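## Task

Take the foam block to the coffee table in the adjoining room and leave it lying on the table. The robot must not tip over or finish leaning. The block must stay on the table without the robot supporting it.

## Robot and tools

ROBOT. A Hello Robot Stretch 3 with a single arm. It has a two-wheel base (0.33 m long, 0.34 m wide) that can drive straight or spin in place but never slide sideways. A lift rides up and down a mast, and a telescoping arm reaches out to the robot's RIGHT. The arm ends in a wrist (yaw, pitch, roll) and a gripper. To move the gripper forward or back, drive the base. Spins pivot about the point midway between the drive wheels, 0.05 m behind the front edge. With the arm retracted and the wrist folded, the swept circle has radius 0.28 m. An unfolded, level wrist reaches past that circle. head_camera and nav_camera ride on the head (head_pan_rad, head_tilt_rad); wrist_camera rides on the gripper.

FRAMES. Base frame: origin on the floor between the drive wheels, x forward, y left, z up. hand_pose is reported in this frame, at the point where closed fingertips meet. With all wrist joints at 0, that hand frame has x up, y back along the arm toward the mast, and z toward the robot's rear. Fingertips are round pads 0.04 m wide. The odometry frame is the base frame where the scene began. Heading is left-positive, -3.142 to 3.142.

execute_actions. Argument: {"actions": [...]}, run in order; an empty list only reports. Each action may have "robot", "steps" (1 to 450 control steps at 30 per second; default 1) and "until". "steps" alone just waits. "robot" is one command, {"stop": true}, or a list of up to 8 items run in sequence: commands, or {"pause_s": s} with s up to 15. A command holds "base", "joints", "contact_limits" or a mix.
- base: exactly one key. translate_m is a straight drive in metres, relative to where the base is when that command starts; forward positive, absolute value at most 1. rotate_rad is a relative spin in radians; left (counter-clockwise seen from above) positive, absolute value at most 3.2.
- joints: absolute targets, one number per named joint; joints left out keep their goals. lift_m 0 to 1.1 (arm height, m). arm_m 0 to 0.52 (extension, m). wrist_yaw_rad -1.345 to 4.42 (0 along the arm, positive swings toward the front, 3.0 folded over the base). wrist_pitch_rad -1.57 to 0.451 (0 level, negative tips fingers down). wrist_roll_rad -2.911 to 2.911 (0 fingers side by side). gripper_m -0.089 to 0.179 (larger is wider; the real gap is smaller by about 0.007 nearly shut up to 0.025 fully open, and is zero below 0.007). head_pan_rad -3.953 to 1.73 (0 ahead, positive left, -1.57 along the arm). head_tilt_rad -1.53 to 0.419 (negative looks down).
- contact_limits: {"arm_m": e}, e a motor effort percent from 1 to 100, stops that arm motion on contact; lower is gentler.
Motions keep running across later actions and while you think. A new command takes effect at once; named joints retarget, the remainder of an older queue is discarded. If any number is out of range or an action is malformed, the whole call is rejected and nothing runs.
"until" ends an action early. {"robot": {"status": "ended"}} waits until nothing is moving and no queue is running. Other forms: {"robot": {"lift_m": [">", 0.3], "base_status": ["!=", "moving"]}}, or {"any": {"status": "ended"}} for the first motion to finish. Numbers compare at printed precision (3 decimals; 4 for translate_m and rotate_rad), so avoid "=".

zoom_image: {"camera": one of head_camera, nav_camera, wrist_camera, "region": [x0, y0, x1, y1]} in pixels of that camera's latest image, top-left origin, at most 504 by 504. finished_scene: {"scene": n}, ends that scene for good and reports success.

SPEED. The base only reaches 0.30 m/s and 1.9 rad/s when stowed (lift_m below 0.30, arm_m below 0.03, wrist_yaw_rad above 2.54); otherwise 0.10 m/s and 0.63 rad/s.

GRIPPER. To grasp, command gripper_m smaller than the object's width (smaller squeezes harder). To let go, open to at least 0.02 above the contact value. Neither the reading nor "done" proves a grasp; check the images. A stall guard eases an over-hard squeeze, so heavy or slick items may slip; send a new value to re-squeeze.

SELF-COLLISION. Fold (wrist_yaw_rad 3.0) or unfold only with lift_m 0.32 to 0.95, wrist_pitch_rad -0.4, roll near 0. Once folded, lift_m may go down to 0.25. With yaw below -0.4, keep pitch at -0.5 or lower.

BALANCE. Pushing on something rigid with the gripper above about 0.45 m can topple the robot before the arm stops; repeating a push after a contact_stop is worse. Do not drive while holding, hooking or pushing something fixed. Snagging furniture while driving, especially in reverse, can tip it: reverse the last move in small steps, free the gripper, and lower lift_m to about 0.2 if still leaning.

RESULTS. Each result is one instant plus an image from every camera. base_status shows progress as (translate_m done of goal). joint_goals, joint_status (moving, done, off_target, contact_stop, time_out, stopped, not_commanded, torque_fault), measured_speeds, and "refusals / queue / queue_left". A contact_stop leaves that joint slack until its next command. torque_fault means a wrist servo shut off for 10 s; it is limp and refuses goals. Lines "refused:" or "dropped:" give the reason, counting from 0; "replaced:" is only informational. robot.on_its_own appears when the robot changed a goal, a joint is slack or off, a motor strains at rest, or base_tilt has shifted 3 degrees or more. base_tilt is in degrees (forward, right). lidar_m: 12 distances in 30-degree sectors, 1st straight ahead, counter-clockwise (4th left, 7th behind, 10th right), a plane 0.17 m up, so it sees table legs, not tops; "-" means nothing seen. wrist_depth_mm (45 to 1000) and head_depth_mm (280 to 4000): 7x7 median depths. motor_effort is percent of maximum, positive toward higher values; bracket is the peak. Odometry counts wheel turns, so slip looks like travel.

AVOID AND FINISH. Avoid drops, slams, hard hits, hard pushes, tipping, and knocking anything over; loose items may be nudged by outside disturbances. Set the object down, open the gripper, move clear, wait until all motion has ended, then call finished_scene.

Each tool is called after "Emit:" as name([rows], argument=value, ...), one row to a line, values as JSON.

## Session

Emit:
execute_actions(actions=[])

Scene clock: 0.00 s.
robot.base_odometry: x=+0.000 y=+0.000 heading=+0.000 (m, m, rad; robot's odometry frame)
robot.turned_by_wheels: +0.000 (rad since the last result)
robot.turned_by_imu: +0.000 (rad since the last result)
robot.base_tilt: forward=-0.2 right=+1.2 (deg)
robot.lidar_m: 1.42 1.55 1.11 0.95 0.79 0.79 0.89 0.98 0.97 1.09 1.95 2.96
robot.head_depth_mm: 1956 2857 2985 2975 3038 3011 2232 / 1952 2963 3113 3110 3109 3092 2224 / 1927 2693 2780 2724 2729 2770 2244 / 1940 2411 2417 2414 2347 2307 1981 / 1935 2111 2082 2089 2090 1957 1084 / 1842 1898 1880 1873 1876 1548 1035 / 1726 1711 1705 1698 1690 1569 1039
robot.base_status: not_commanded
robot.joint_positions: lift_m=+0.591 arm_m=+0.000 wrist_yaw_rad=+3.057 wrist_pitch_rad=-0.621 wrist_roll_rad=-0.019 gripper_m=+0.037 head_pan_rad=+0.000 head_tilt_rad=-0.008
robot.joint_goals: lift_m=+0.591 arm_m=+0.000 wrist_yaw_rad=+3.057 wrist_pitch_rad=-0.621 wrist_roll_rad=-0.019 gripper_m=+0.037 head_pan_rad=+0.000 head_tilt_rad=-0.008
robot.joint_status: lift_m=not_commanded arm_m=not_commanded wrist_yaw_rad=not_commanded wrist_pitch_rad=not_commanded wrist_roll_rad=not_commanded gripper_m=not_commanded head_pan_rad=not_commanded head_tilt_rad=not_commanded
robot.measured_speeds: translate_m=+0.000 rotate_rad=+0.000 lift_m=+0.000 arm_m=+0.000 wrist_yaw_rad=+0.000 wrist_pitch_rad=+0.000 wrist_roll_rad=+0.000 head_pan_rad=+0.000 head_tilt_rad=+0.000
robot: refusals=0 queue=idle queue_left=0
robot.motor_effort: left_wheel=+0 right_wheel=+0 lift_m=+26 arm_m=+1 wrist_yaw_rad=+0 wrist_pitch_rad=+5 wrist_roll_rad=+0 gripper_m=+0 head_pan_rad=+1 head_tilt_rad=+2 (%)
robot.hand_pose: x=-0.0047 y=+0.0485 z=+0.5607 quat_wxyz=(+0.243, +0.675, +0.190, +0.670) (m; robot's base frame)
robot.wrist_depth_mm: 610 676 956 - - - - / 632 759 - - - - - / 684 836 - - - - - / 736 888 - - - - - / 776 873 859 898 871 846 852 / 770 766 756 742 789 748 745 / 661 682 - 689 654 663 658
pictures: head_camera (sideways: a quarter turn clockwise sets it upright), nav_camera (sideways: a quarter turn counterclockwise sets it upright), wrist_camera
Images, in order (width x height): head_camera 896x504, nav_camera 672x504, wrist_camera 644x364.

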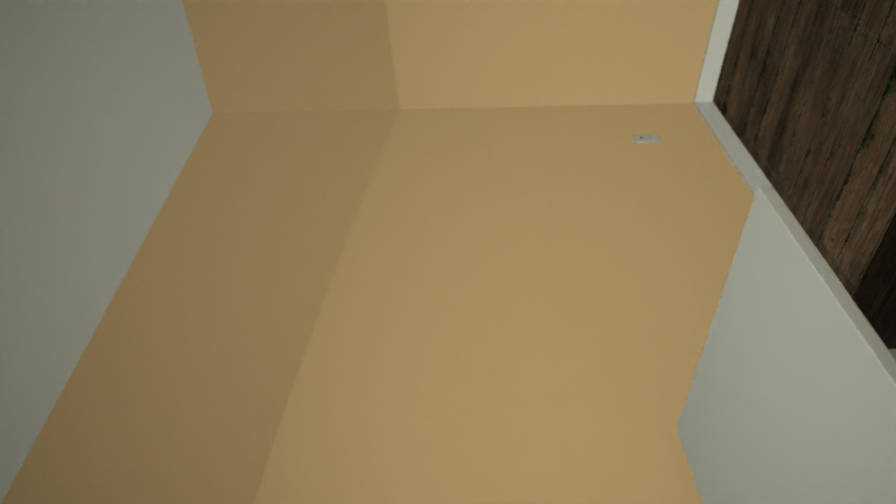

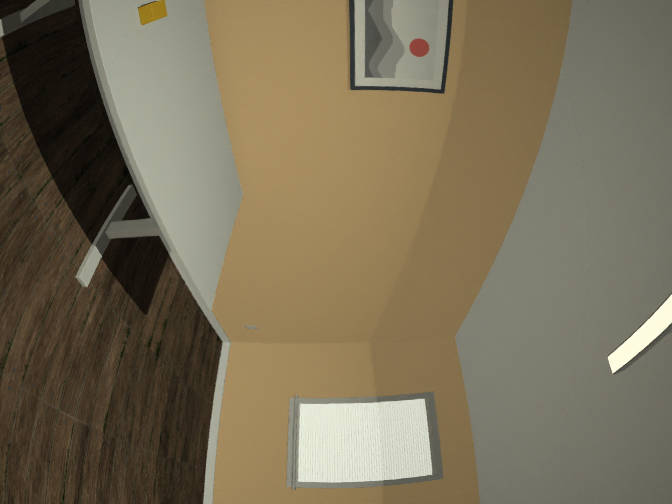

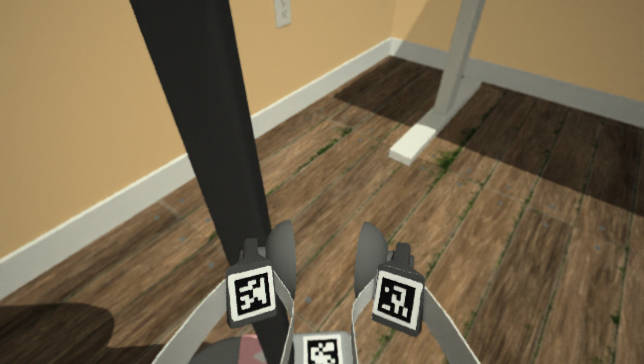

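Emit:
execute_actions([
  {"robot":{"joints":{"head_pan_rad":0.9,"head_tilt_rad":-0.6}},"steps":90,"until":{"robot":{"status":"ended"}}},
])

Scene clock: 3.13 s.
robot.base_odometry: x=+0.000 y=+0.000 heading=+0.000 (m, m, rad; robot's odometry frame)
robot.turned_by_wheels: +0.000 (rad since the last result)
robot.turned_by_imu: +0.001 (rad since the last result)
robot.base_tilt: forward=-0.3 right=+1.4 (deg)
robot.lidar_m: 1.42 1.55 1.11 0.95 0.79 0.79 0.89 0.97 0.97 1.10 1.95 2.96
robot.head_depth_mm: 1293 1431 1452 1029 1761 1480 1251 / 1291 1428 1451 1036 1749 1478 1254 / 1299 1432 1448 1030 1738 1487 1247 / 1294 1426 1461 1027 1738 1473 1241 / 1302 1436 1455 1028 1747 1470 1250 / 1294 1410 1445 1026 1605 1429 1243 / 1304 1434 1559 1026 1742 1468 1245
robot.base_status: not_commanded
robot.joint_positions: lift_m=+0.591 arm_m=+0.000 wrist_yaw_rad=+3.057 wrist_pitch_rad=-0.621 wrist_roll_rad=-0.019 gripper_m=+0.037 head_pan_rad=+0.893 head_tilt_rad=-0.592
robot.joint_goals: lift_m=+0.591 arm_m=+0.000 wrist_yaw_rad=+3.057 wrist_pitch_rad=-0.621 wrist_roll_rad=-0.019 gripper_m=+0.037 head_pan_rad=+0.900 head_tilt_rad=-0.600
robot.joint_status: lift_m=not_commanded arm_m=not_commanded wrist_yaw_rad=not_commanded wrist_pitch_rad=not_commanded wrist_roll_rad=not_commanded gripper_m=not_commanded head_pan_rad=done head_tilt_rad=done
robot.measured_speeds: translate_m=+0.000 rotate_rad=+0.000 lift_m=+0.000 arm_m=+0.000 wrist_yaw_rad=+0.000 wrist_pitch_rad=+0.000 wrist_roll_rad=+0.000 head_pan_rad=+0.000 head_tilt_rad=+0.000
robot: refusals=0 queue=done queue_left=0
robot.motor_effort: left_wheel=-1(1) right_wheel=+0(0) lift_m=+25(25) arm_m=+0(0) wrist_yaw_rad=+0(0) wrist_pitch_rad=+5(5) wrist_roll_rad=+0(0) gripper_m=+0(1) head_pan_rad=+3(53) head_tilt_rad=-5(35) (%)
robot.hand_pose: x=-0.0047 y=+0.0485 z=+0.5607 quat_wxyz=(+0.243, +0.675, +0.190, +0.670) (m; robot's base frame)
robot.wrist_depth_mm: 606 683 978 - - - - / 635 762 - - - - - / 685 833 - - - - - / 717 890 - - - - - / 775 854 880 854 868 857 846 / 769 740 770 757 778 759 759 / 672 694 - 680 650 664 672
pictures: head_camera (sideways: a quarter turn clockwise sets it upright), nav_camera (sideways: a quarter turn counterclockwise sets it upright), wrist_camera
camera_calibration (this result's frames):
head_camera: T_world_to_cam=[[-0.379309, -0.417312, -0.825818, 1.09602], [-0.748425, 0.663163, 0.00864475, -0.00664543], [0.544044, 0.621342, -0.563871, 0.688903], [0, 0, 0, 1]] pos_world=[0.0359625, 0.0337438, 1.29362]
nav_camera: T_world_to_cam=[[0.355522, 0.425573, 0.832161, -1.03379], [0.786726, -0.616958, -0.0205943, 0.0737052], [0.504644, 0.662005, -0.554152, 0.678663], [0, 0, 0, 1]] pos_world=[-0.0329333, 0.036149, 1.23788]
wrist_camera: T_world_to_cam=[[0.999706, -0.021926, 0.0103916, 0.00536921], [-0.0072782, -0.679534, -0.733608, 0.485897], [0.0231465, 0.733317, -0.679493, 0.506724], [0, 0, 0, 1]] pos_world=[-0.0135601, -0.0412875, 0.700718]
Images, in order (width x height): head_camera 896x504, nav_camera 672x504, wrist_camera 644x364.

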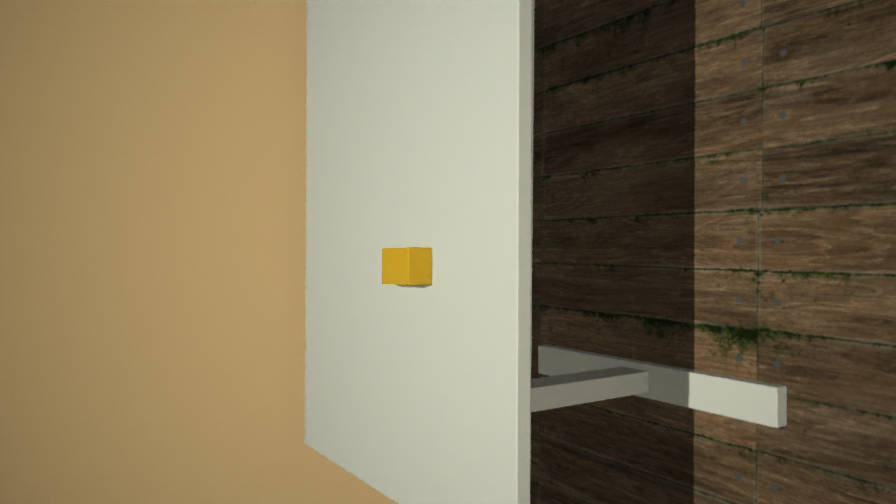

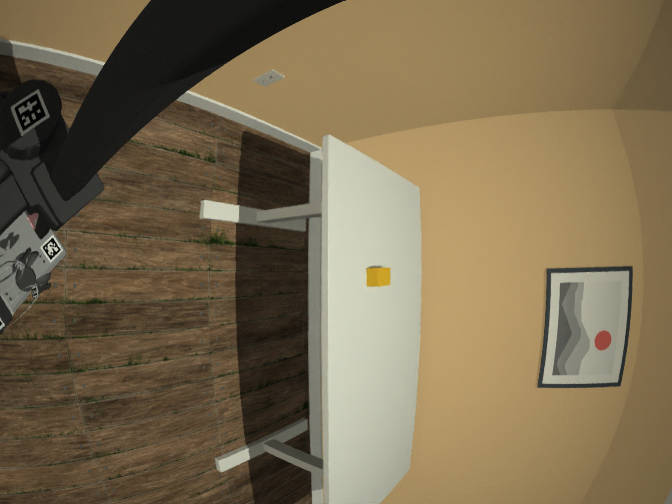

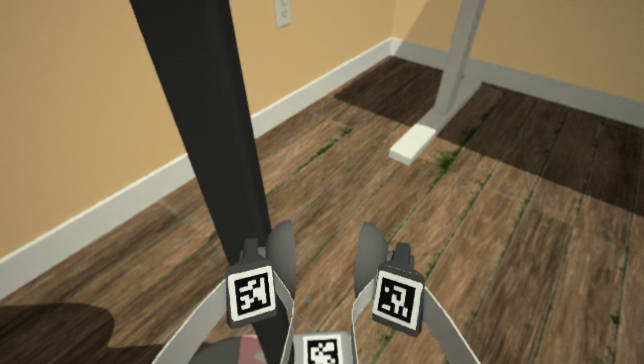

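Emit:
execute_actions([
  {"robot":{"base":{"rotate_rad":0.86},"joints":{"head_pan_rad":-2.0,"head_tilt_rad":-0.35,"lift_m":0.78,"wrist_pitch_rad":-0.4,"wrist_roll_rad":0,"gripper_m":0.13}},"steps":150,"until":{"robot":{"base_status":["!=","moving"]}}},
  {"robot":{"base":{"translate_m":0.25}},"steps":150,"until":{"robot":{"status":"ended"}}},
])

Scene clock: 19.83 s.
robot.base_odometry: x=+0.163 y=+0.189 heading=+0.860 (m, m, rad; robot's odometry frame)
robot.turned_by_wheels: +0.860 (rad since the last result)
robot.turned_by_imu: +0.867 (rad since the last result)
robot.base_tilt: forward=-0.2 right=+1.4 (deg)
robot.lidar_m: 1.29 0.87 0.80 0.78 0.82 1.14 1.22 1.28 1.89 2.97 1.24 1.34
robot.head_depth_mm: 1624 1710 1767 1847 1905 1770 1456 / 1878 1960 2046 2170 2240 1835 1463 / 2151 2284 2407 2559 2487 1828 1460 / 2434 2585 2769 3009 2459 1835 1441 / 2729 2877 3076 3207 2442 1824 1471 / 2634 2771 2919 3043 2484 1823 1464 / 2530 2639 2808 2993 2477 1847 1476
robot.base_status: done (translate_m +0.2500 of +0.2500)
robot.joint_positions: lift_m=+0.780 arm_m=+0.000 wrist_yaw_rad=+3.057 wrist_pitch_rad=-0.419 wrist_roll_rad=-0.005 gripper_m=+0.130 head_pan_rad=-1.993 head_tilt_rad=-0.359
robot.joint_goals: lift_m=+0.780 arm_m=+0.000 wrist_yaw_rad=+3.057 wrist_pitch_rad=-0.400 wrist_roll_rad=+0.000 gripper_m=+0.130 head_pan_rad=-2.000 head_tilt_rad=-0.350
robot.joint_status: lift_m=done arm_m=not_commanded wrist_yaw_rad=not_commanded wrist_pitch_rad=done wrist_roll_rad=done gripper_m=done head_pan_rad=done head_tilt_rad=done
robot.measured_speeds: translate_m=+0.000 rotate_rad=+0.000 lift_m=+0.000 arm_m=+0.000 wrist_yaw_rad=+0.000 wrist_pitch_rad=+0.000 wrist_roll_rad=+0.000 head_pan_rad=+0.000 head_tilt_rad=+0.000
robot: refusals=0 queue=done queue_left=0
robot.motor_effort: left_wheel=-4(9) right_wheel=+4(10) lift_m=+31(31) arm_m=+1(0) wrist_yaw_rad=+1(0) wrist_pitch_rad=+7(7) wrist_roll_rad=+3(2) gripper_m=+0(82) head_pan_rad=-5(53) head_tilt_rad=+5(24) (%)
robot.hand_pose: x=-0.0022 y=+0.0783 z=+0.7922 quat_wxyz=(+0.176, +0.695, +0.118, +0.687) (m; robot's base frame)
robot.wrist_depth_mm: 696 726 745 730 760 770 774 / 761 802 800 812 867 823 843 / 845 846 881 863 915 928 894 / 970 970 980 973 989 - - / - - - - - - - / - - - - - - - / - 956 998 964 994 898 952
pictures: head_camera (sideways: a quarter turn clockwise sets it upright), nav_camera (sideways: a quarter turn counterclockwise sets it upright), wrist_camera
camera_calibration (this result's frames):
head_camera: T_world_to_cam=[[0.176985, 0.311985, -0.933457, 1.23303], [0.893272, -0.449105, 0.0192642, -0.0304894], [-0.41321, -0.83724, -0.358172, 0.427086], [0, 0, 0, 1]] pos_world=[-0.0145164, -0.0408049, 1.30453]
nav_camera: T_world_to_cam=[[-0.151376, -0.312828, 0.93767, -1.16833], [-0.919093, 0.393671, -0.0170392, 0.0794882], [-0.363803, -0.864385, -0.34711, 0.414552], [0, 0, 0, 1]] pos_world=[0.0470157, -0.0384452, 1.24076]
wrist_camera: T_world_to_cam=[[0.999474, -0.030894, 0.00987248, 0.00223414], [-0.0075798, -0.518464, -0.855066, 0.75956], [0.0315349, 0.854541, -0.518425, 0.505089], [0, 0, 0, 1]] pos_world=[-0.0124036, -0.0377456, 0.911302]
Images, in order (width x height): head_camera 896x504, nav_camera 672x504, wrist_camera 644x364.

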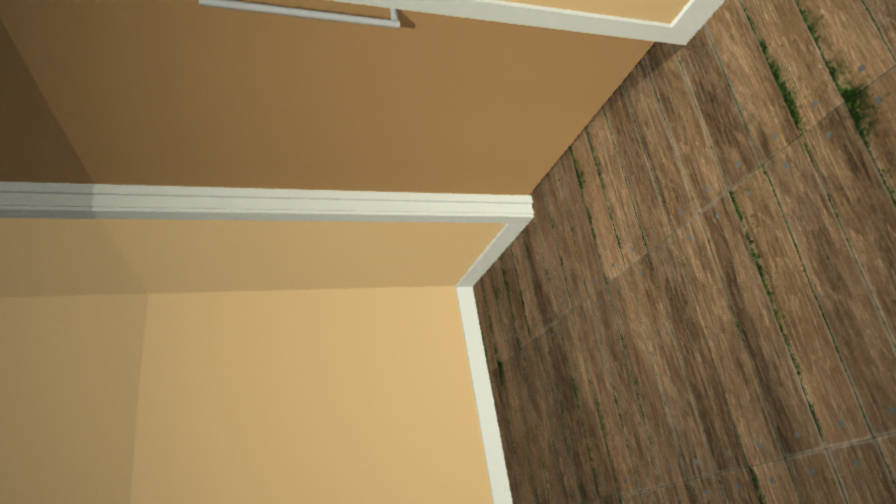

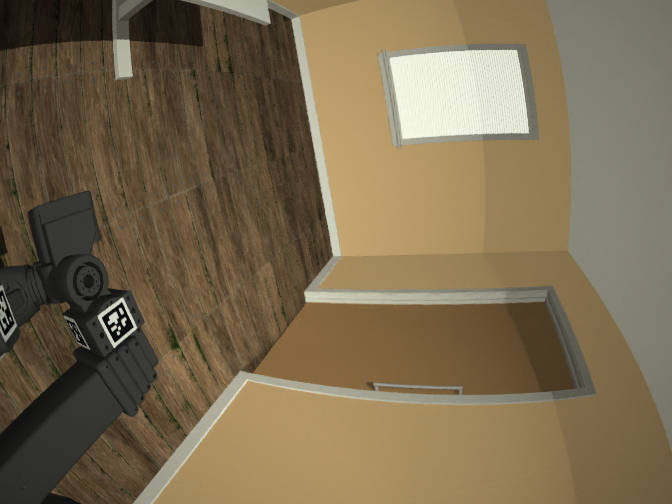

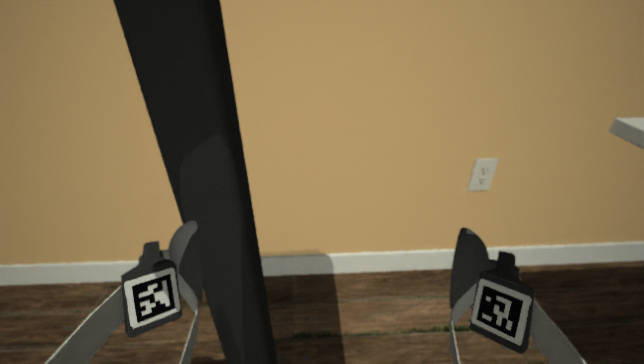

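Emit:
zoom_image(camera="head_camera", region=[300, 0, 760, 260])

Emit:
zoom_image(camera="nav_camera", region=[220, 250, 640, 450])

Region (300, 0, 760, 260) of head_camera's 896x504 image, scaled by 1.096, with more detail than that image has; it fills the top 285 rows of this view, and the rest is white.

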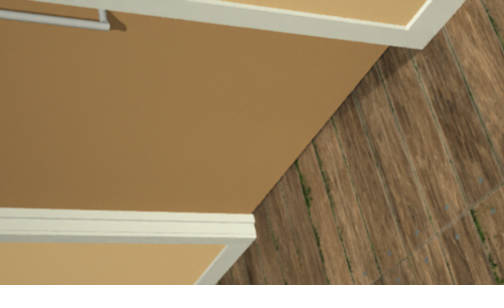

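Region (220, 250, 640, 450) of nav_camera's 672x504 image, scaled by 1.200, with more detail than that image has; it fills the top 240 rows of this view, and the rest is white.

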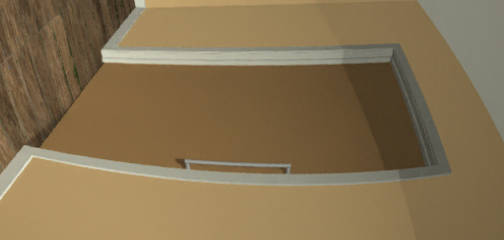

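Emit:
execute_actions([
  {"robot":{"base":{"rotate_rad":1.56},"joints":{"head_pan_rad":-1.57,"head_tilt_rad":-0.75,"wrist_yaw_rad":0.0}},"steps":200,"until":{"robot":{"status":"ended"}}},
])

Scene clock: 33.37 s.
robot.base_odometry: x=+0.163 y=+0.189 heading=+2.420 (m, m, rad; robot's odometry frame)
robot.turned_by_wheels: +1.560 (rad since the last result)
robot.turned_by_imu: +1.567 (rad since the last result)
robot.base_tilt: forward=-0.2 right=+1.3 (deg)
robot.lidar_m: 0.78 0.82 1.12 1.22 1.27 1.86 2.97 1.24 1.34 1.30 0.87 0.81
robot.head_depth_mm: 1120 1269 1085 848 1477 1377 - / 1120 1264 1073 847 1459 1377 - / 1121 1252 1079 845 1470 1370 - / 1115 1249 1071 839 1461 - - / 1108 1245 1065 840 1105 1341 1166 / 1104 1252 1070 841 752 1330 1167 / 1103 1237 1065 838 746 1336 1159
robot.base_status: done (rotate_rad +1.5599 of +1.5600)
robot.joint_positions: lift_m=+0.780 arm_m=+0.000 wrist_yaw_rad=+0.002 wrist_pitch_rad=-0.419 wrist_roll_rad=-0.004 gripper_m=+0.130 head_pan_rad=-1.577 head_tilt_rad=-0.741
robot.joint_goals: lift_m=+0.780 arm_m=+0.000 wrist_yaw_rad=+0.000 wrist_pitch_rad=-0.400 wrist_roll_rad=+0.000 gripper_m=+0.130 head_pan_rad=-1.570 head_tilt_rad=-0.750
robot.joint_status: lift_m=done arm_m=not_commanded wrist_yaw_rad=done wrist_pitch_rad=done wrist_roll_rad=done gripper_m=done head_pan_rad=done head_tilt_rad=done
robot.measured_speeds: translate_m=+0.000 rotate_rad=+0.000 lift_m=+0.000 arm_m=+0.000 wrist_yaw_rad=+0.000 wrist_pitch_rad=+0.000 wrist_roll_rad=+0.000 head_pan_rad=+0.000 head_tilt_rad=+0.000
robot: refusals=0 queue=done queue_left=0
robot.motor_effort: left_wheel=-4(9) right_wheel=+4(8) lift_m=+30(30) arm_m=+0(0) wrist_yaw_rad=-2(3) wrist_pitch_rad=+7(7) wrist_roll_rad=+3(3) gripper_m=-1(1) head_pan_rad=+4(41) head_tilt_rad=-5(32) (%)
robot.hand_pose: x=-0.0210 y=-0.3695 z=+0.7922 quat_wxyz=(+0.693, +0.148, -0.690, -0.146) (m; robot's base frame)
robot.wrist_depth_mm: 916 943 943 960 948 925 954 / 907 - 782 758 743 740 726 / 508 482 491 478 486 475 477 / 364 365 364 358 361 354 353 / 324 320 316 313 309 309 305 / 924 - - - - - - / 873 949 947 940 962 922 924
pictures: head_camera (sideways: a quarter turn clockwise sets it upright), nav_camera (sideways: a quarter turn counterclockwise sets it upright), wrist_camera
camera_calibration (this result's frames):
head_camera: T_world_to_cam=[[0.0377967, 0.678735, -0.73341, 0.973018], [0.998546, -0.0538868, 0.00159103, -0.00811784], [-0.0384412, -0.732403, -0.679785, 0.843243], [0, 0, 0, 1]] pos_world=[0.00374448, -0.0432642, 1.28686]
nav_camera: T_world_to_cam=[[-0.014044, -0.671425, 0.740939, -0.912625], [-0.999745, -0.00368664, -0.0222903, 0.0868065], [0.0176978, -0.741063, -0.671202, 0.833901], [0, 0, 0, 1]] pos_world=[0.0592092, 0.0055342, 1.23785]
wrist_camera: T_world_to_cam=[[-0.998402, -0.0557948, 0.00896678, -0.043299], [-0.0365815, 0.517173, -0.855099, 0.909374], [0.0430727, -0.85406, -0.518388, 0.257166], [0, 0, 0, 1]] pos_world=[-0.0210404, -0.253085, 0.911304]
Images, in order (width x height): head_camera 896x504, nav_camera 672x504, wrist_camera 644x364.

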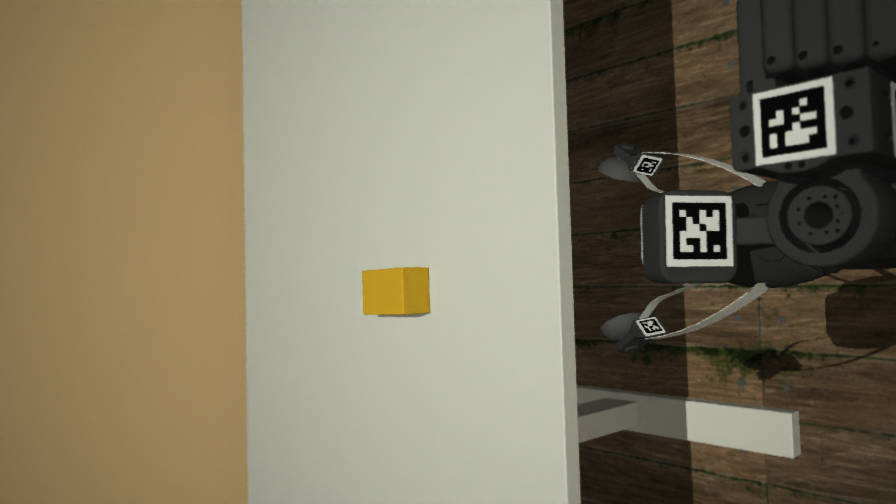

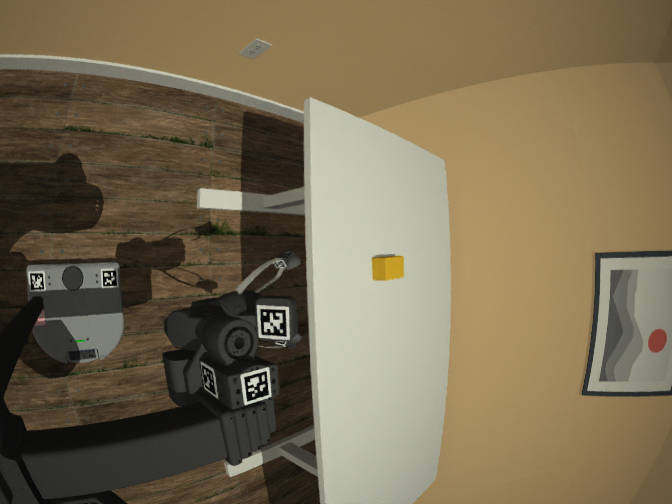

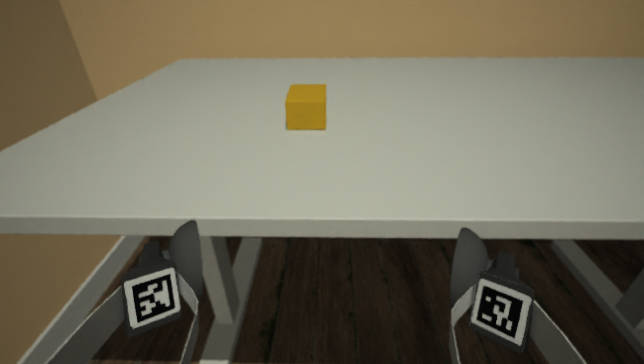

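Emit:
execute_actions([
  {"robot":{"base":{"translate_m":0.04},"joints":{"arm_m":0.27,"lift_m":0.745}},"steps":200,"until":{"robot":{"status":"ended"}}},
])

Scene clock: 41.23 s.
robot.base_odometry: x=+0.133 y=+0.216 heading=+2.420 (m, m, rad; robot's odometry frame)
robot.turned_by_wheels: +0.000 (rad since the last result)
robot.turned_by_imu: +0.002 (rad since the last result)
robot.base_tilt: forward=-0.3 right=+1.3 (deg)
robot.lidar_m: 0.74 0.77 1.07 1.22 1.27 1.86 3.00 1.27 1.34 0.89 0.86 0.77
robot.head_depth_mm: 1124 1280 1079 847 1468 1370 - / 1124 1277 1081 873 - - 1162 / 1122 1261 1077 931 1504 1350 1167 / 1107 1254 1072 - 1506 1336 1166 / 1106 1245 1065 842 1462 1336 1167 / 1110 1246 1065 839 749 1315 1167 / 1101 1232 1074 836 747 1324 1160
robot.base_status: done (translate_m +0.0400 of +0.0400)
robot.joint_positions: lift_m=+0.745 arm_m=+0.270 wrist_yaw_rad=+0.002 wrist_pitch_rad=-0.419 wrist_roll_rad=-0.004 gripper_m=+0.130 head_pan_rad=-1.577 head_tilt_rad=-0.741
robot.joint_goals: lift_m=+0.745 arm_m=+0.270 wrist_yaw_rad=+0.000 wrist_pitch_rad=-0.400 wrist_roll_rad=+0.000 gripper_m=+0.130 head_pan_rad=-1.570 head_tilt_rad=-0.750
robot.joint_status: lift_m=done arm_m=done wrist_yaw_rad=done wrist_pitch_rad=done wrist_roll_rad=done gripper_m=done head_pan_rad=done head_tilt_rad=done
robot.measured_speeds: translate_m=+0.000 rotate_rad=+0.000 lift_m=+0.000 arm_m=+0.000 wrist_yaw_rad=+0.000 wrist_pitch_rad=+0.000 wrist_roll_rad=+0.000 head_pan_rad=+0.000 head_tilt_rad=+0.000
robot: refusals=0 queue=done queue_left=0
robot.motor_effort: left_wheel=-3(6) right_wheel=+3(8) lift_m=+20(30) arm_m=+4(3) wrist_yaw_rad=-1(2) wrist_pitch_rad=+7(7) wrist_roll_rad=+2(3) gripper_m=+0(1) head_pan_rad=+5(4) head_tilt_rad=-4(5) (%)
robot.hand_pose: x=-0.0212 y=-0.6389 z=+0.7577 quat_wxyz=(+0.693, +0.148, -0.690, -0.147) (m; robot's base frame)
robot.wrist_depth_mm: 711 720 713 721 724 680 688 / 798 609 605 604 589 587 587 / 403 395 390 369 393 385 385 / 296 294 292 222 292 287 286 / 236 235 232 231 231 231 229 / 194 - 193 191 191 197 189 / 171 161 165 164 163 159 162
pictures: head_camera (sideways: a quarter turn clockwise sets it upright), nav_camera (sideways: a quarter turn counterclockwise sets it upright), wrist_camera
camera_calibration (this result's frames):
head_camera: T_world_to_cam=[[0.0377929, 0.678783, -0.733366, 0.97296], [0.998546, -0.0538809, 0.00158792, -0.00811379], [-0.0384366, -0.732359, -0.679833, 0.843306], [0, 0, 0, 1]] pos_world=[0.00374475, -0.0432633, 1.28685]
nav_camera: T_world_to_cam=[[-0.0140403, -0.671473, 0.740896, -0.912568], [-0.999745, -0.00369114, -0.0222909, 0.0868074], [0.0177025, -0.741019, -0.67125, 0.833964], [0, 0, 0, 1]] pos_world=[0.0592092, 0.00553869, 1.23785]
wrist_camera: T_world_to_cam=[[-0.99846, -0.0548084, 0.00860535, -0.0573011], [-0.0357584, 0.517155, -0.855144, 1.01921], [0.0424188, -0.854135, -0.518319, 0.0091046], [0, 0, 0, 1]] pos_world=[-0.0211538, -0.522453, 0.876782]
Images, in order (width x height): head_camera 896x504, nav_camera 672x504, wrist_camera 644x364.

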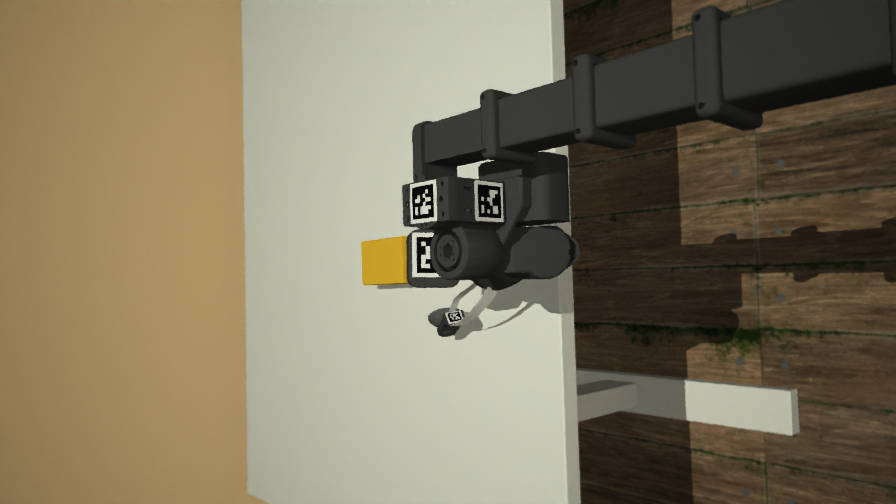

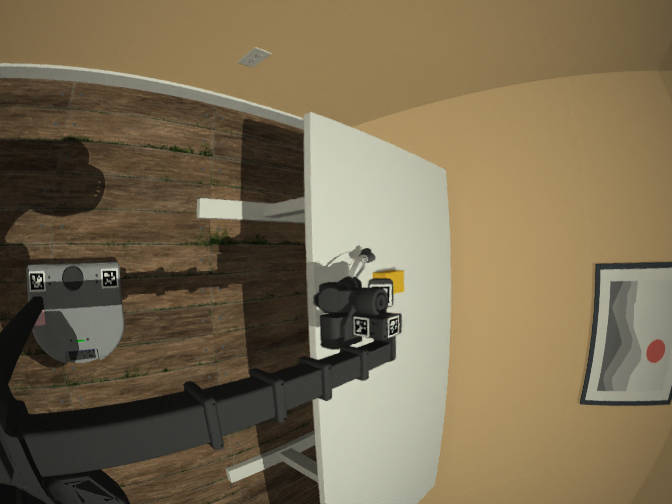

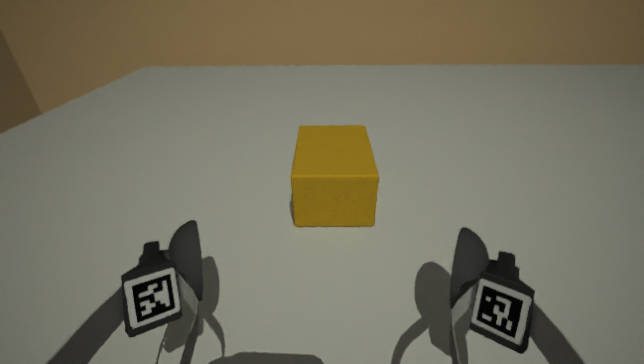

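Emit:
execute_actions([
  {"robot":{"joints":{"arm_m":0.38,"lift_m":0.737}},"steps":200,"until":{"robot":{"status":"ended"}}},
])

Scene clock: 45.67 s.
robot.base_odometry: x=+0.133 y=+0.216 heading=+2.420 (m, m, rad; robot's odometry frame)
robot.turned_by_wheels: +0.000 (rad since the last result)
robot.turned_by_imu: +0.001 (rad since the last result)
robot.base_tilt: forward=-0.2 right=+1.5 (deg)
robot.lidar_m: 0.75 0.77 1.07 1.22 1.27 1.86 3.00 1.28 1.34 0.89 0.86 0.77
robot.head_depth_mm: 1125 1276 1081 844 1468 1367 - / 1119 1270 1078 874 - - 1157 / 1119 1259 1113 794 1466 1348 1171 / 1112 1258 1112 772 1464 1339 1167 / 1107 1239 1069 838 1459 1341 1167 / 1097 1238 1066 837 746 1310 1165 / 1101 1235 1062 840 749 1336 1165
robot.base_status: done (translate_m +0.0400 of +0.0400)
robot.joint_positions: lift_m=+0.737 arm_m=+0.380 wrist_yaw_rad=+0.002 wrist_pitch_rad=-0.419 wrist_roll_rad=-0.004 gripper_m=+0.130 head_pan_rad=-1.577 head_tilt_rad=-0.741
robot.joint_goals: lift_m=+0.737 arm_m=+0.380 wrist_yaw_rad=+0.000 wrist_pitch_rad=-0.400 wrist_roll_rad=+0.000 gripper_m=+0.130 head_pan_rad=-1.570 head_tilt_rad=-0.750
robot.joint_status: lift_m=done arm_m=done wrist_yaw_rad=done wrist_pitch_rad=done wrist_roll_rad=done gripper_m=done head_pan_rad=done head_tilt_rad=done
robot.measured_speeds: translate_m=+0.000 rotate_rad=+0.000 lift_m=+0.000 arm_m=+0.000 wrist_yaw_rad=+0.000 wrist_pitch_rad=+0.000 wrist_roll_rad=+0.000 head_pan_rad=+0.000 head_tilt_rad=+0.000
robot: refusals=0 queue=done queue_left=0
robot.motor_effort: left_wheel=-4(4) right_wheel=+4(3) lift_m=+20(21) arm_m=+3(3) wrist_yaw_rad=-1(1) wrist_pitch_rad=+7(7) wrist_roll_rad=+2(2) gripper_m=+0(1) head_pan_rad=+5(5) head_tilt_rad=-5(5) (%)
robot.hand_pose: x=-0.0212 y=-0.7489 z=+0.7497 quat_wxyz=(+0.693, +0.148, -0.690, -0.147) (m; robot's base frame)
robot.wrist_depth_mm: 606 611 613 610 606 594 577 / 657 588 578 567 566 559 551 / 382 375 372 373 370 368 363 / 282 284 278 276 273 272 274 / 222 221 220 153 209 220 219 / 183 - 180 127 136 187 179 / 162 152 155 127 133 149 154
pictures: head_camera (sideways: a quarter turn clockwise sets it upright), nav_camera (sideways: a quarter turn counterclockwise sets it upright), wrist_camera
camera_calibration (this result's frames):
head_camera: T_world_to_cam=[[0.037793, 0.678785, -0.733364, 0.972958], [0.998546, -0.0538811, 0.0015878, -0.00811363], [-0.0384366, -0.732358, -0.679834, 0.843308], [0, 0, 0, 1]] pos_world=[0.00374474, -0.0432632, 1.28685]
nav_camera: T_world_to_cam=[[-0.0140404, -0.671475, 0.740894, -0.912566], [-0.999745, -0.00369097, -0.0222909, 0.0868074], [0.0177024, -0.741018, -0.671252, 0.833966], [0, 0, 0, 1]] pos_world=[0.0592092, 0.00553885, 1.23785]
wrist_camera: T_world_to_cam=[[-0.99846, -0.0548022, 0.00860403, -0.0632564], [-0.035754, 0.517155, -0.855144, 1.06924], [0.0424141, -0.854135, -0.518318, -0.0889982], [0, 0, 0, 1]] pos_world=[-0.0211545, -0.632448, 0.868772]
Images, in order (width x height): head_camera 896x504, nav_camera 672x504, wrist_camera 644x364.

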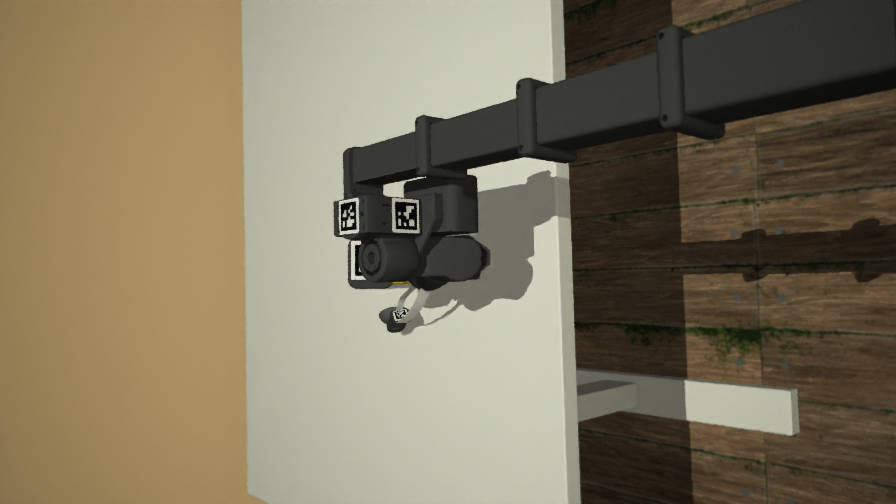

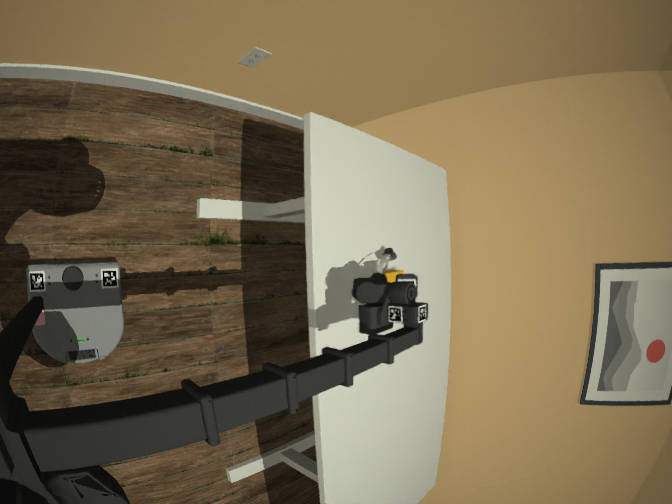

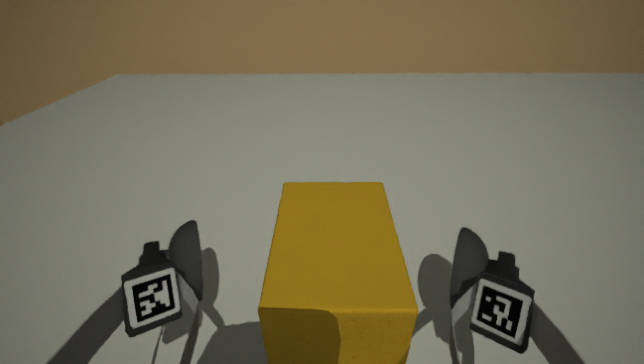

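Emit:
execute_actions([
  {"robot":[{"joints":{"gripper_m":0.02}},{"joints":{"lift_m":0.78}}],"steps":200,"until":{"robot":{"status":"ended"}}},
])

Scene clock: 48.97 s.
robot.base_odometry: x=+0.133 y=+0.216 heading=+2.420 (m, m, rad; robot's odometry frame)
robot.turned_by_wheels: +0.000 (rad since the last result)
robot.turned_by_imu: +0.001 (rad since the last result)
robot.base_tilt: forward=-0.2 right=+1.4 (deg)
robot.lidar_m: 0.75 0.78 1.07 1.22 1.27 1.86 3.00 1.28 1.34 0.89 0.86 0.77
robot.head_depth_mm: 1126 1276 1078 845 753 - - / 1113 1269 1094 883 - 1319 1165 / 1116 1257 1164 804 1471 1354 1166 / 1109 1252 1159 789 1459 1343 1163 / 1109 1246 1068 841 1458 1328 1165 / 1098 1238 1066 839 751 1316 1167 / 1109 1238 1064 841 744 1340 1165
robot.base_status: done (translate_m +0.0400 of +0.0400)
robot.joint_positions: lift_m=+0.780 arm_m=+0.380 wrist_yaw_rad=+0.001 wrist_pitch_rad=-0.418 wrist_roll_rad=-0.003 gripper_m=+0.021 head_pan_rad=-1.577 head_tilt_rad=-0.741
robot.joint_goals: lift_m=+0.780 arm_m=+0.380 wrist_yaw_rad=+0.000 wrist_pitch_rad=-0.400 wrist_roll_rad=+0.000 gripper_m=+0.020 head_pan_rad=-1.570 head_tilt_rad=-0.750
robot.joint_status: lift_m=done arm_m=done wrist_yaw_rad=done wrist_pitch_rad=done wrist_roll_rad=done gripper_m=done head_pan_rad=done head_tilt_rad=done
robot.measured_speeds: translate_m=+0.000 rotate_rad=+0.000 lift_m=+0.000 arm_m=+0.000 wrist_yaw_rad=+0.000 wrist_pitch_rad=+0.000 wrist_roll_rad=+0.000 head_pan_rad=+0.000 head_tilt_rad=+0.000
robot: refusals=0 queue=done queue_left=0
robot.motor_effort: left_wheel=-3(4) right_wheel=+3(4) lift_m=+31(33) arm_m=+3(3) wrist_yaw_rad=-1(1) wrist_pitch_rad=+7(7) wrist_roll_rad=+2(2) gripper_m=-17(92) head_pan_rad=+4(4) head_tilt_rad=-5(5) (%)
robot.hand_pose: x=-0.0212 y=-0.7490 z=+0.7924 quat_wxyz=(+0.693, +0.148, -0.690, -0.146) (m; robot's base frame)
robot.wrist_depth_mm: 626 625 603 597 597 590 585 / 669 638 656 645 635 632 616 / 706 493 488 478 480 469 468 / 361 360 357 194 352 352 349 / 286 285 296 153 272 279 281 / 237 238 132 127 126 234 231 / 203 201 194 133 188 198 197
pictures: head_camera (sideways: a quarter turn clockwise sets it upright), nav_camera (sideways: a quarter turn counterclockwise sets it upright), wrist_camera
camera_calibration (this result's frames):
head_camera: T_world_to_cam=[[0.037793, 0.678785, -0.733364, 0.972958], [0.998546, -0.0538811, 0.0015878, -0.00811364], [-0.0384366, -0.732358, -0.679834, 0.843308], [0, 0, 0, 1]] pos_world=[0.00374474, -0.0432632, 1.28685]
nav_camera: T_world_to_cam=[[-0.0140404, -0.671475, 0.740894, -0.912566], [-0.999745, -0.00369097, -0.0222909, 0.0868074], [0.0177024, -0.741018, -0.671252, 0.833966], [0, 0, 0, 1]] pos_world=[0.0592092, 0.00553884, 1.23785]
wrist_camera: T_world_to_cam=[[-0.998464, -0.0547395, 0.00851028, -0.063507], [-0.0356208, 0.516746, -0.855398, 1.10564], [0.0424264, -0.854387, -0.517902, -0.0674702], [0, 0, 0, 1]] pos_world=[-0.0211631, -0.632457, 0.91136]
Images, in order (width x height): head_camera 896x504, nav_camera 672x504, wrist_camera 644x364.

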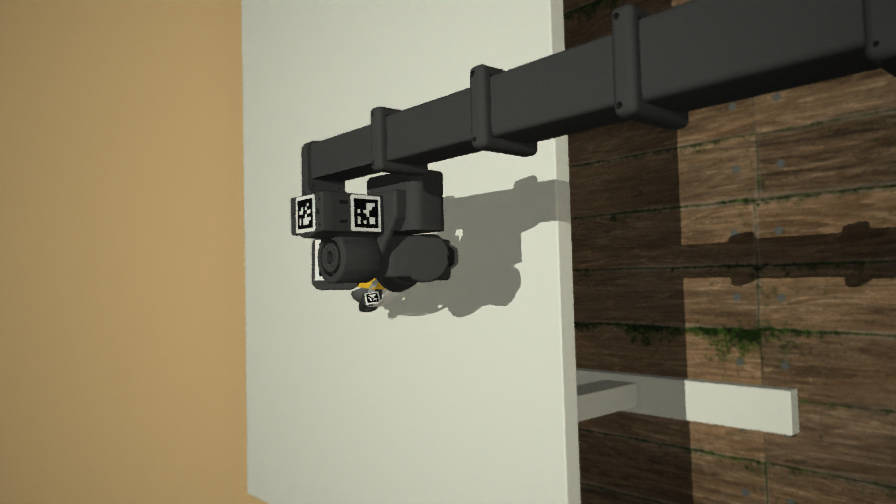

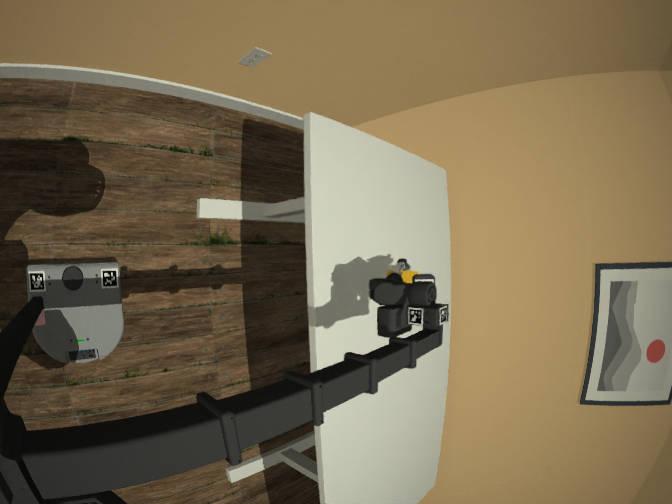

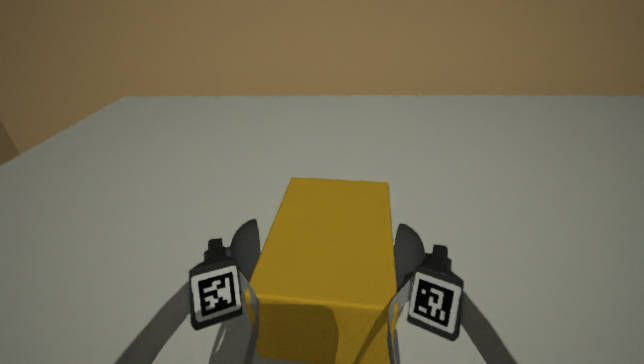

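Emit:
execute_actions([
  {"robot":{"base":{"translate_m":-1.0},"joints":{"arm_m":0.02,"wrist_yaw_rad":3.08,"head_pan_rad":1.7,"head_tilt_rad":-0.3}},"steps":200,"until":{"robot":{"arm_m":["<",0.06]}}},
  {"robot":{"joints":{"lift_m":0.36}},"steps":200,"until":{"robot":{"wrist_yaw_rad":[">",3.0]}}},
  {"robot":{"joints":{"lift_m":0.27}},"steps":200,"until":{"robot":{"lift_m":["<",0.29]}}},
])

Scene clock: 61.27 s.
robot.base_odometry: x=+0.680 y=-0.265 heading=+2.420 (m, m, rad; robot's odometry frame)
robot.turned_by_wheels: +0.000 (rad since the last result)
robot.turned_by_imu: -0.001 (rad since the last result)
robot.base_tilt: forward=-0.5 right=+1.5 (deg)
robot.lidar_m: 1.47 1.52 1.27 1.22 1.27 1.86 2.29 1.83 0.87 0.93 1.34 1.26
robot.head_depth_mm: 1020 1081 1140 1205 1289 1375 1454 / 1037 1088 1154 1223 1295 1393 1453 / 1042 1102 1160 1225 1314 1406 1464 / 1051 1101 1166 1244 1327 1417 1479 / 1057 1111 1173 1262 1336 1438 1482 / 1063 1118 1189 1267 1342 1433 1500 / 1066 1132 1208 1295 1443 1554 1539
robot.base_status: moving (translate_m -0.7280 of -1.0000)
robot.joint_positions: lift_m=+0.288 arm_m=+0.020 wrist_yaw_rad=+3.078 wrist_pitch_rad=-0.419 wrist_roll_rad=-0.002 gripper_m=+0.021 head_pan_rad=+1.693 head_tilt_rad=-0.310
robot.joint_goals: lift_m=+0.270 arm_m=+0.020 wrist_yaw_rad=+3.080 wrist_pitch_rad=-0.400 wrist_roll_rad=+0.000 gripper_m=+0.020 head_pan_rad=+1.700 head_tilt_rad=-0.300
robot.joint_status: lift_m=moving arm_m=moving wrist_yaw_rad=moving wrist_pitch_rad=done wrist_roll_rad=done gripper_m=done head_pan_rad=done head_tilt_rad=done
robot.measured_speeds: translate_m=-0.125 rotate_rad=+0.000 lift_m=-0.088 arm_m=+0.000 wrist_yaw_rad=+0.000 wrist_pitch_rad=+0.000 wrist_roll_rad=+0.000 head_pan_rad=+0.000 head_tilt_rad=+0.000
robot: refusals=0 queue=running queue_left=0
robot.motor_effort: left_wheel=-13(13) right_wheel=-3(5) lift_m=+20(30) arm_m=-2(3) wrist_yaw_rad=+1(2) wrist_pitch_rad=+7(7) wrist_roll_rad=+1(2) gripper_m=-16(16) head_pan_rad=+4(52) head_tilt_rad=+5(32) (%)
robot.hand_pose: x=-0.0069 y=+0.0586 z=+0.3005 quat_wxyz=(+0.169, +0.695, +0.125, +0.688) (m; robot's base frame)
robot.wrist_depth_mm: - - - - - - - / - - - - - - - / - - - - - - - / 802 790 785 194 779 776 780 / 628 636 638 153 603 610 632 / 519 540 133 127 127 512 506 / 462 - - 132 422 437 438
pictures: head_camera (sideways: a quarter turn clockwise sets it upright), nav_camera (sideways: a quarter turn counterclockwise sets it upright), wrist_camera
camera_calibration (this result's frames):
head_camera: T_world_to_cam=[[0.00444521, -0.31235, -0.949957, 1.25562], [-0.996623, -0.0792732, 0.0214018, -0.0217452], [-0.081991, 0.946654, -0.311648, 0.364517], [0, 0, 0, 1]] pos_world=[0.00263382, 0.0453974, 1.30685]
nav_camera: T_world_to_cam=[[-0.0267676, 0.299617, 0.953684, -1.19], [0.990036, 0.139884, -0.0161592, 0.0666979], [-0.138247, 0.943749, -0.300376, 0.352354], [0, 0, 0, 1]] pos_world=[-0.0491748, 0.0146799, 1.2418]
wrist_camera: T_world_to_cam=[[0.99991, -0.0111941, 0.00736874, 0.0107374], [0.000501427, -0.518202, -0.855258, 0.328902], [0.0133923, 0.855185, -0.51815, 0.266875], [0, 0, 0, 1]] pos_world=[-0.0144754, -0.0576698, 0.419498]
Images, in order (width x height): head_camera 896x504, nav_camera 672x504, wrist_camera 644x364.

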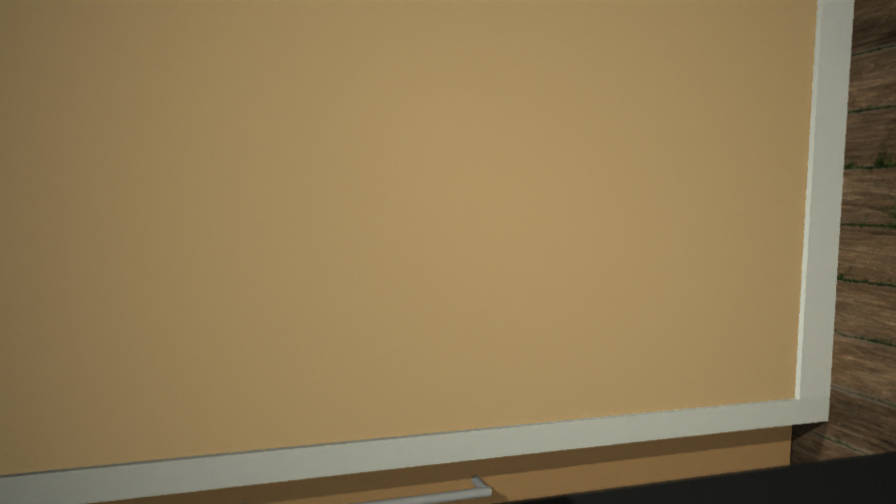

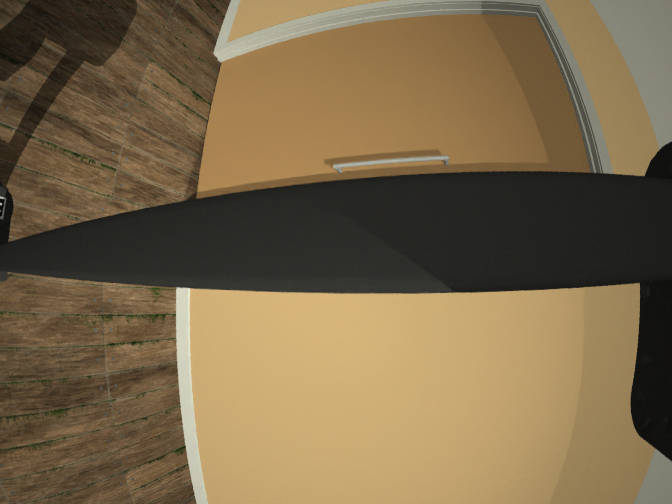

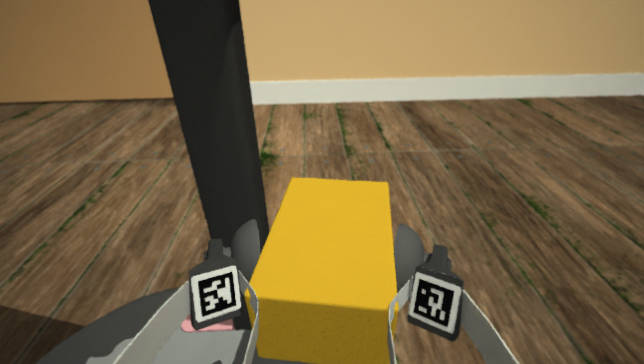

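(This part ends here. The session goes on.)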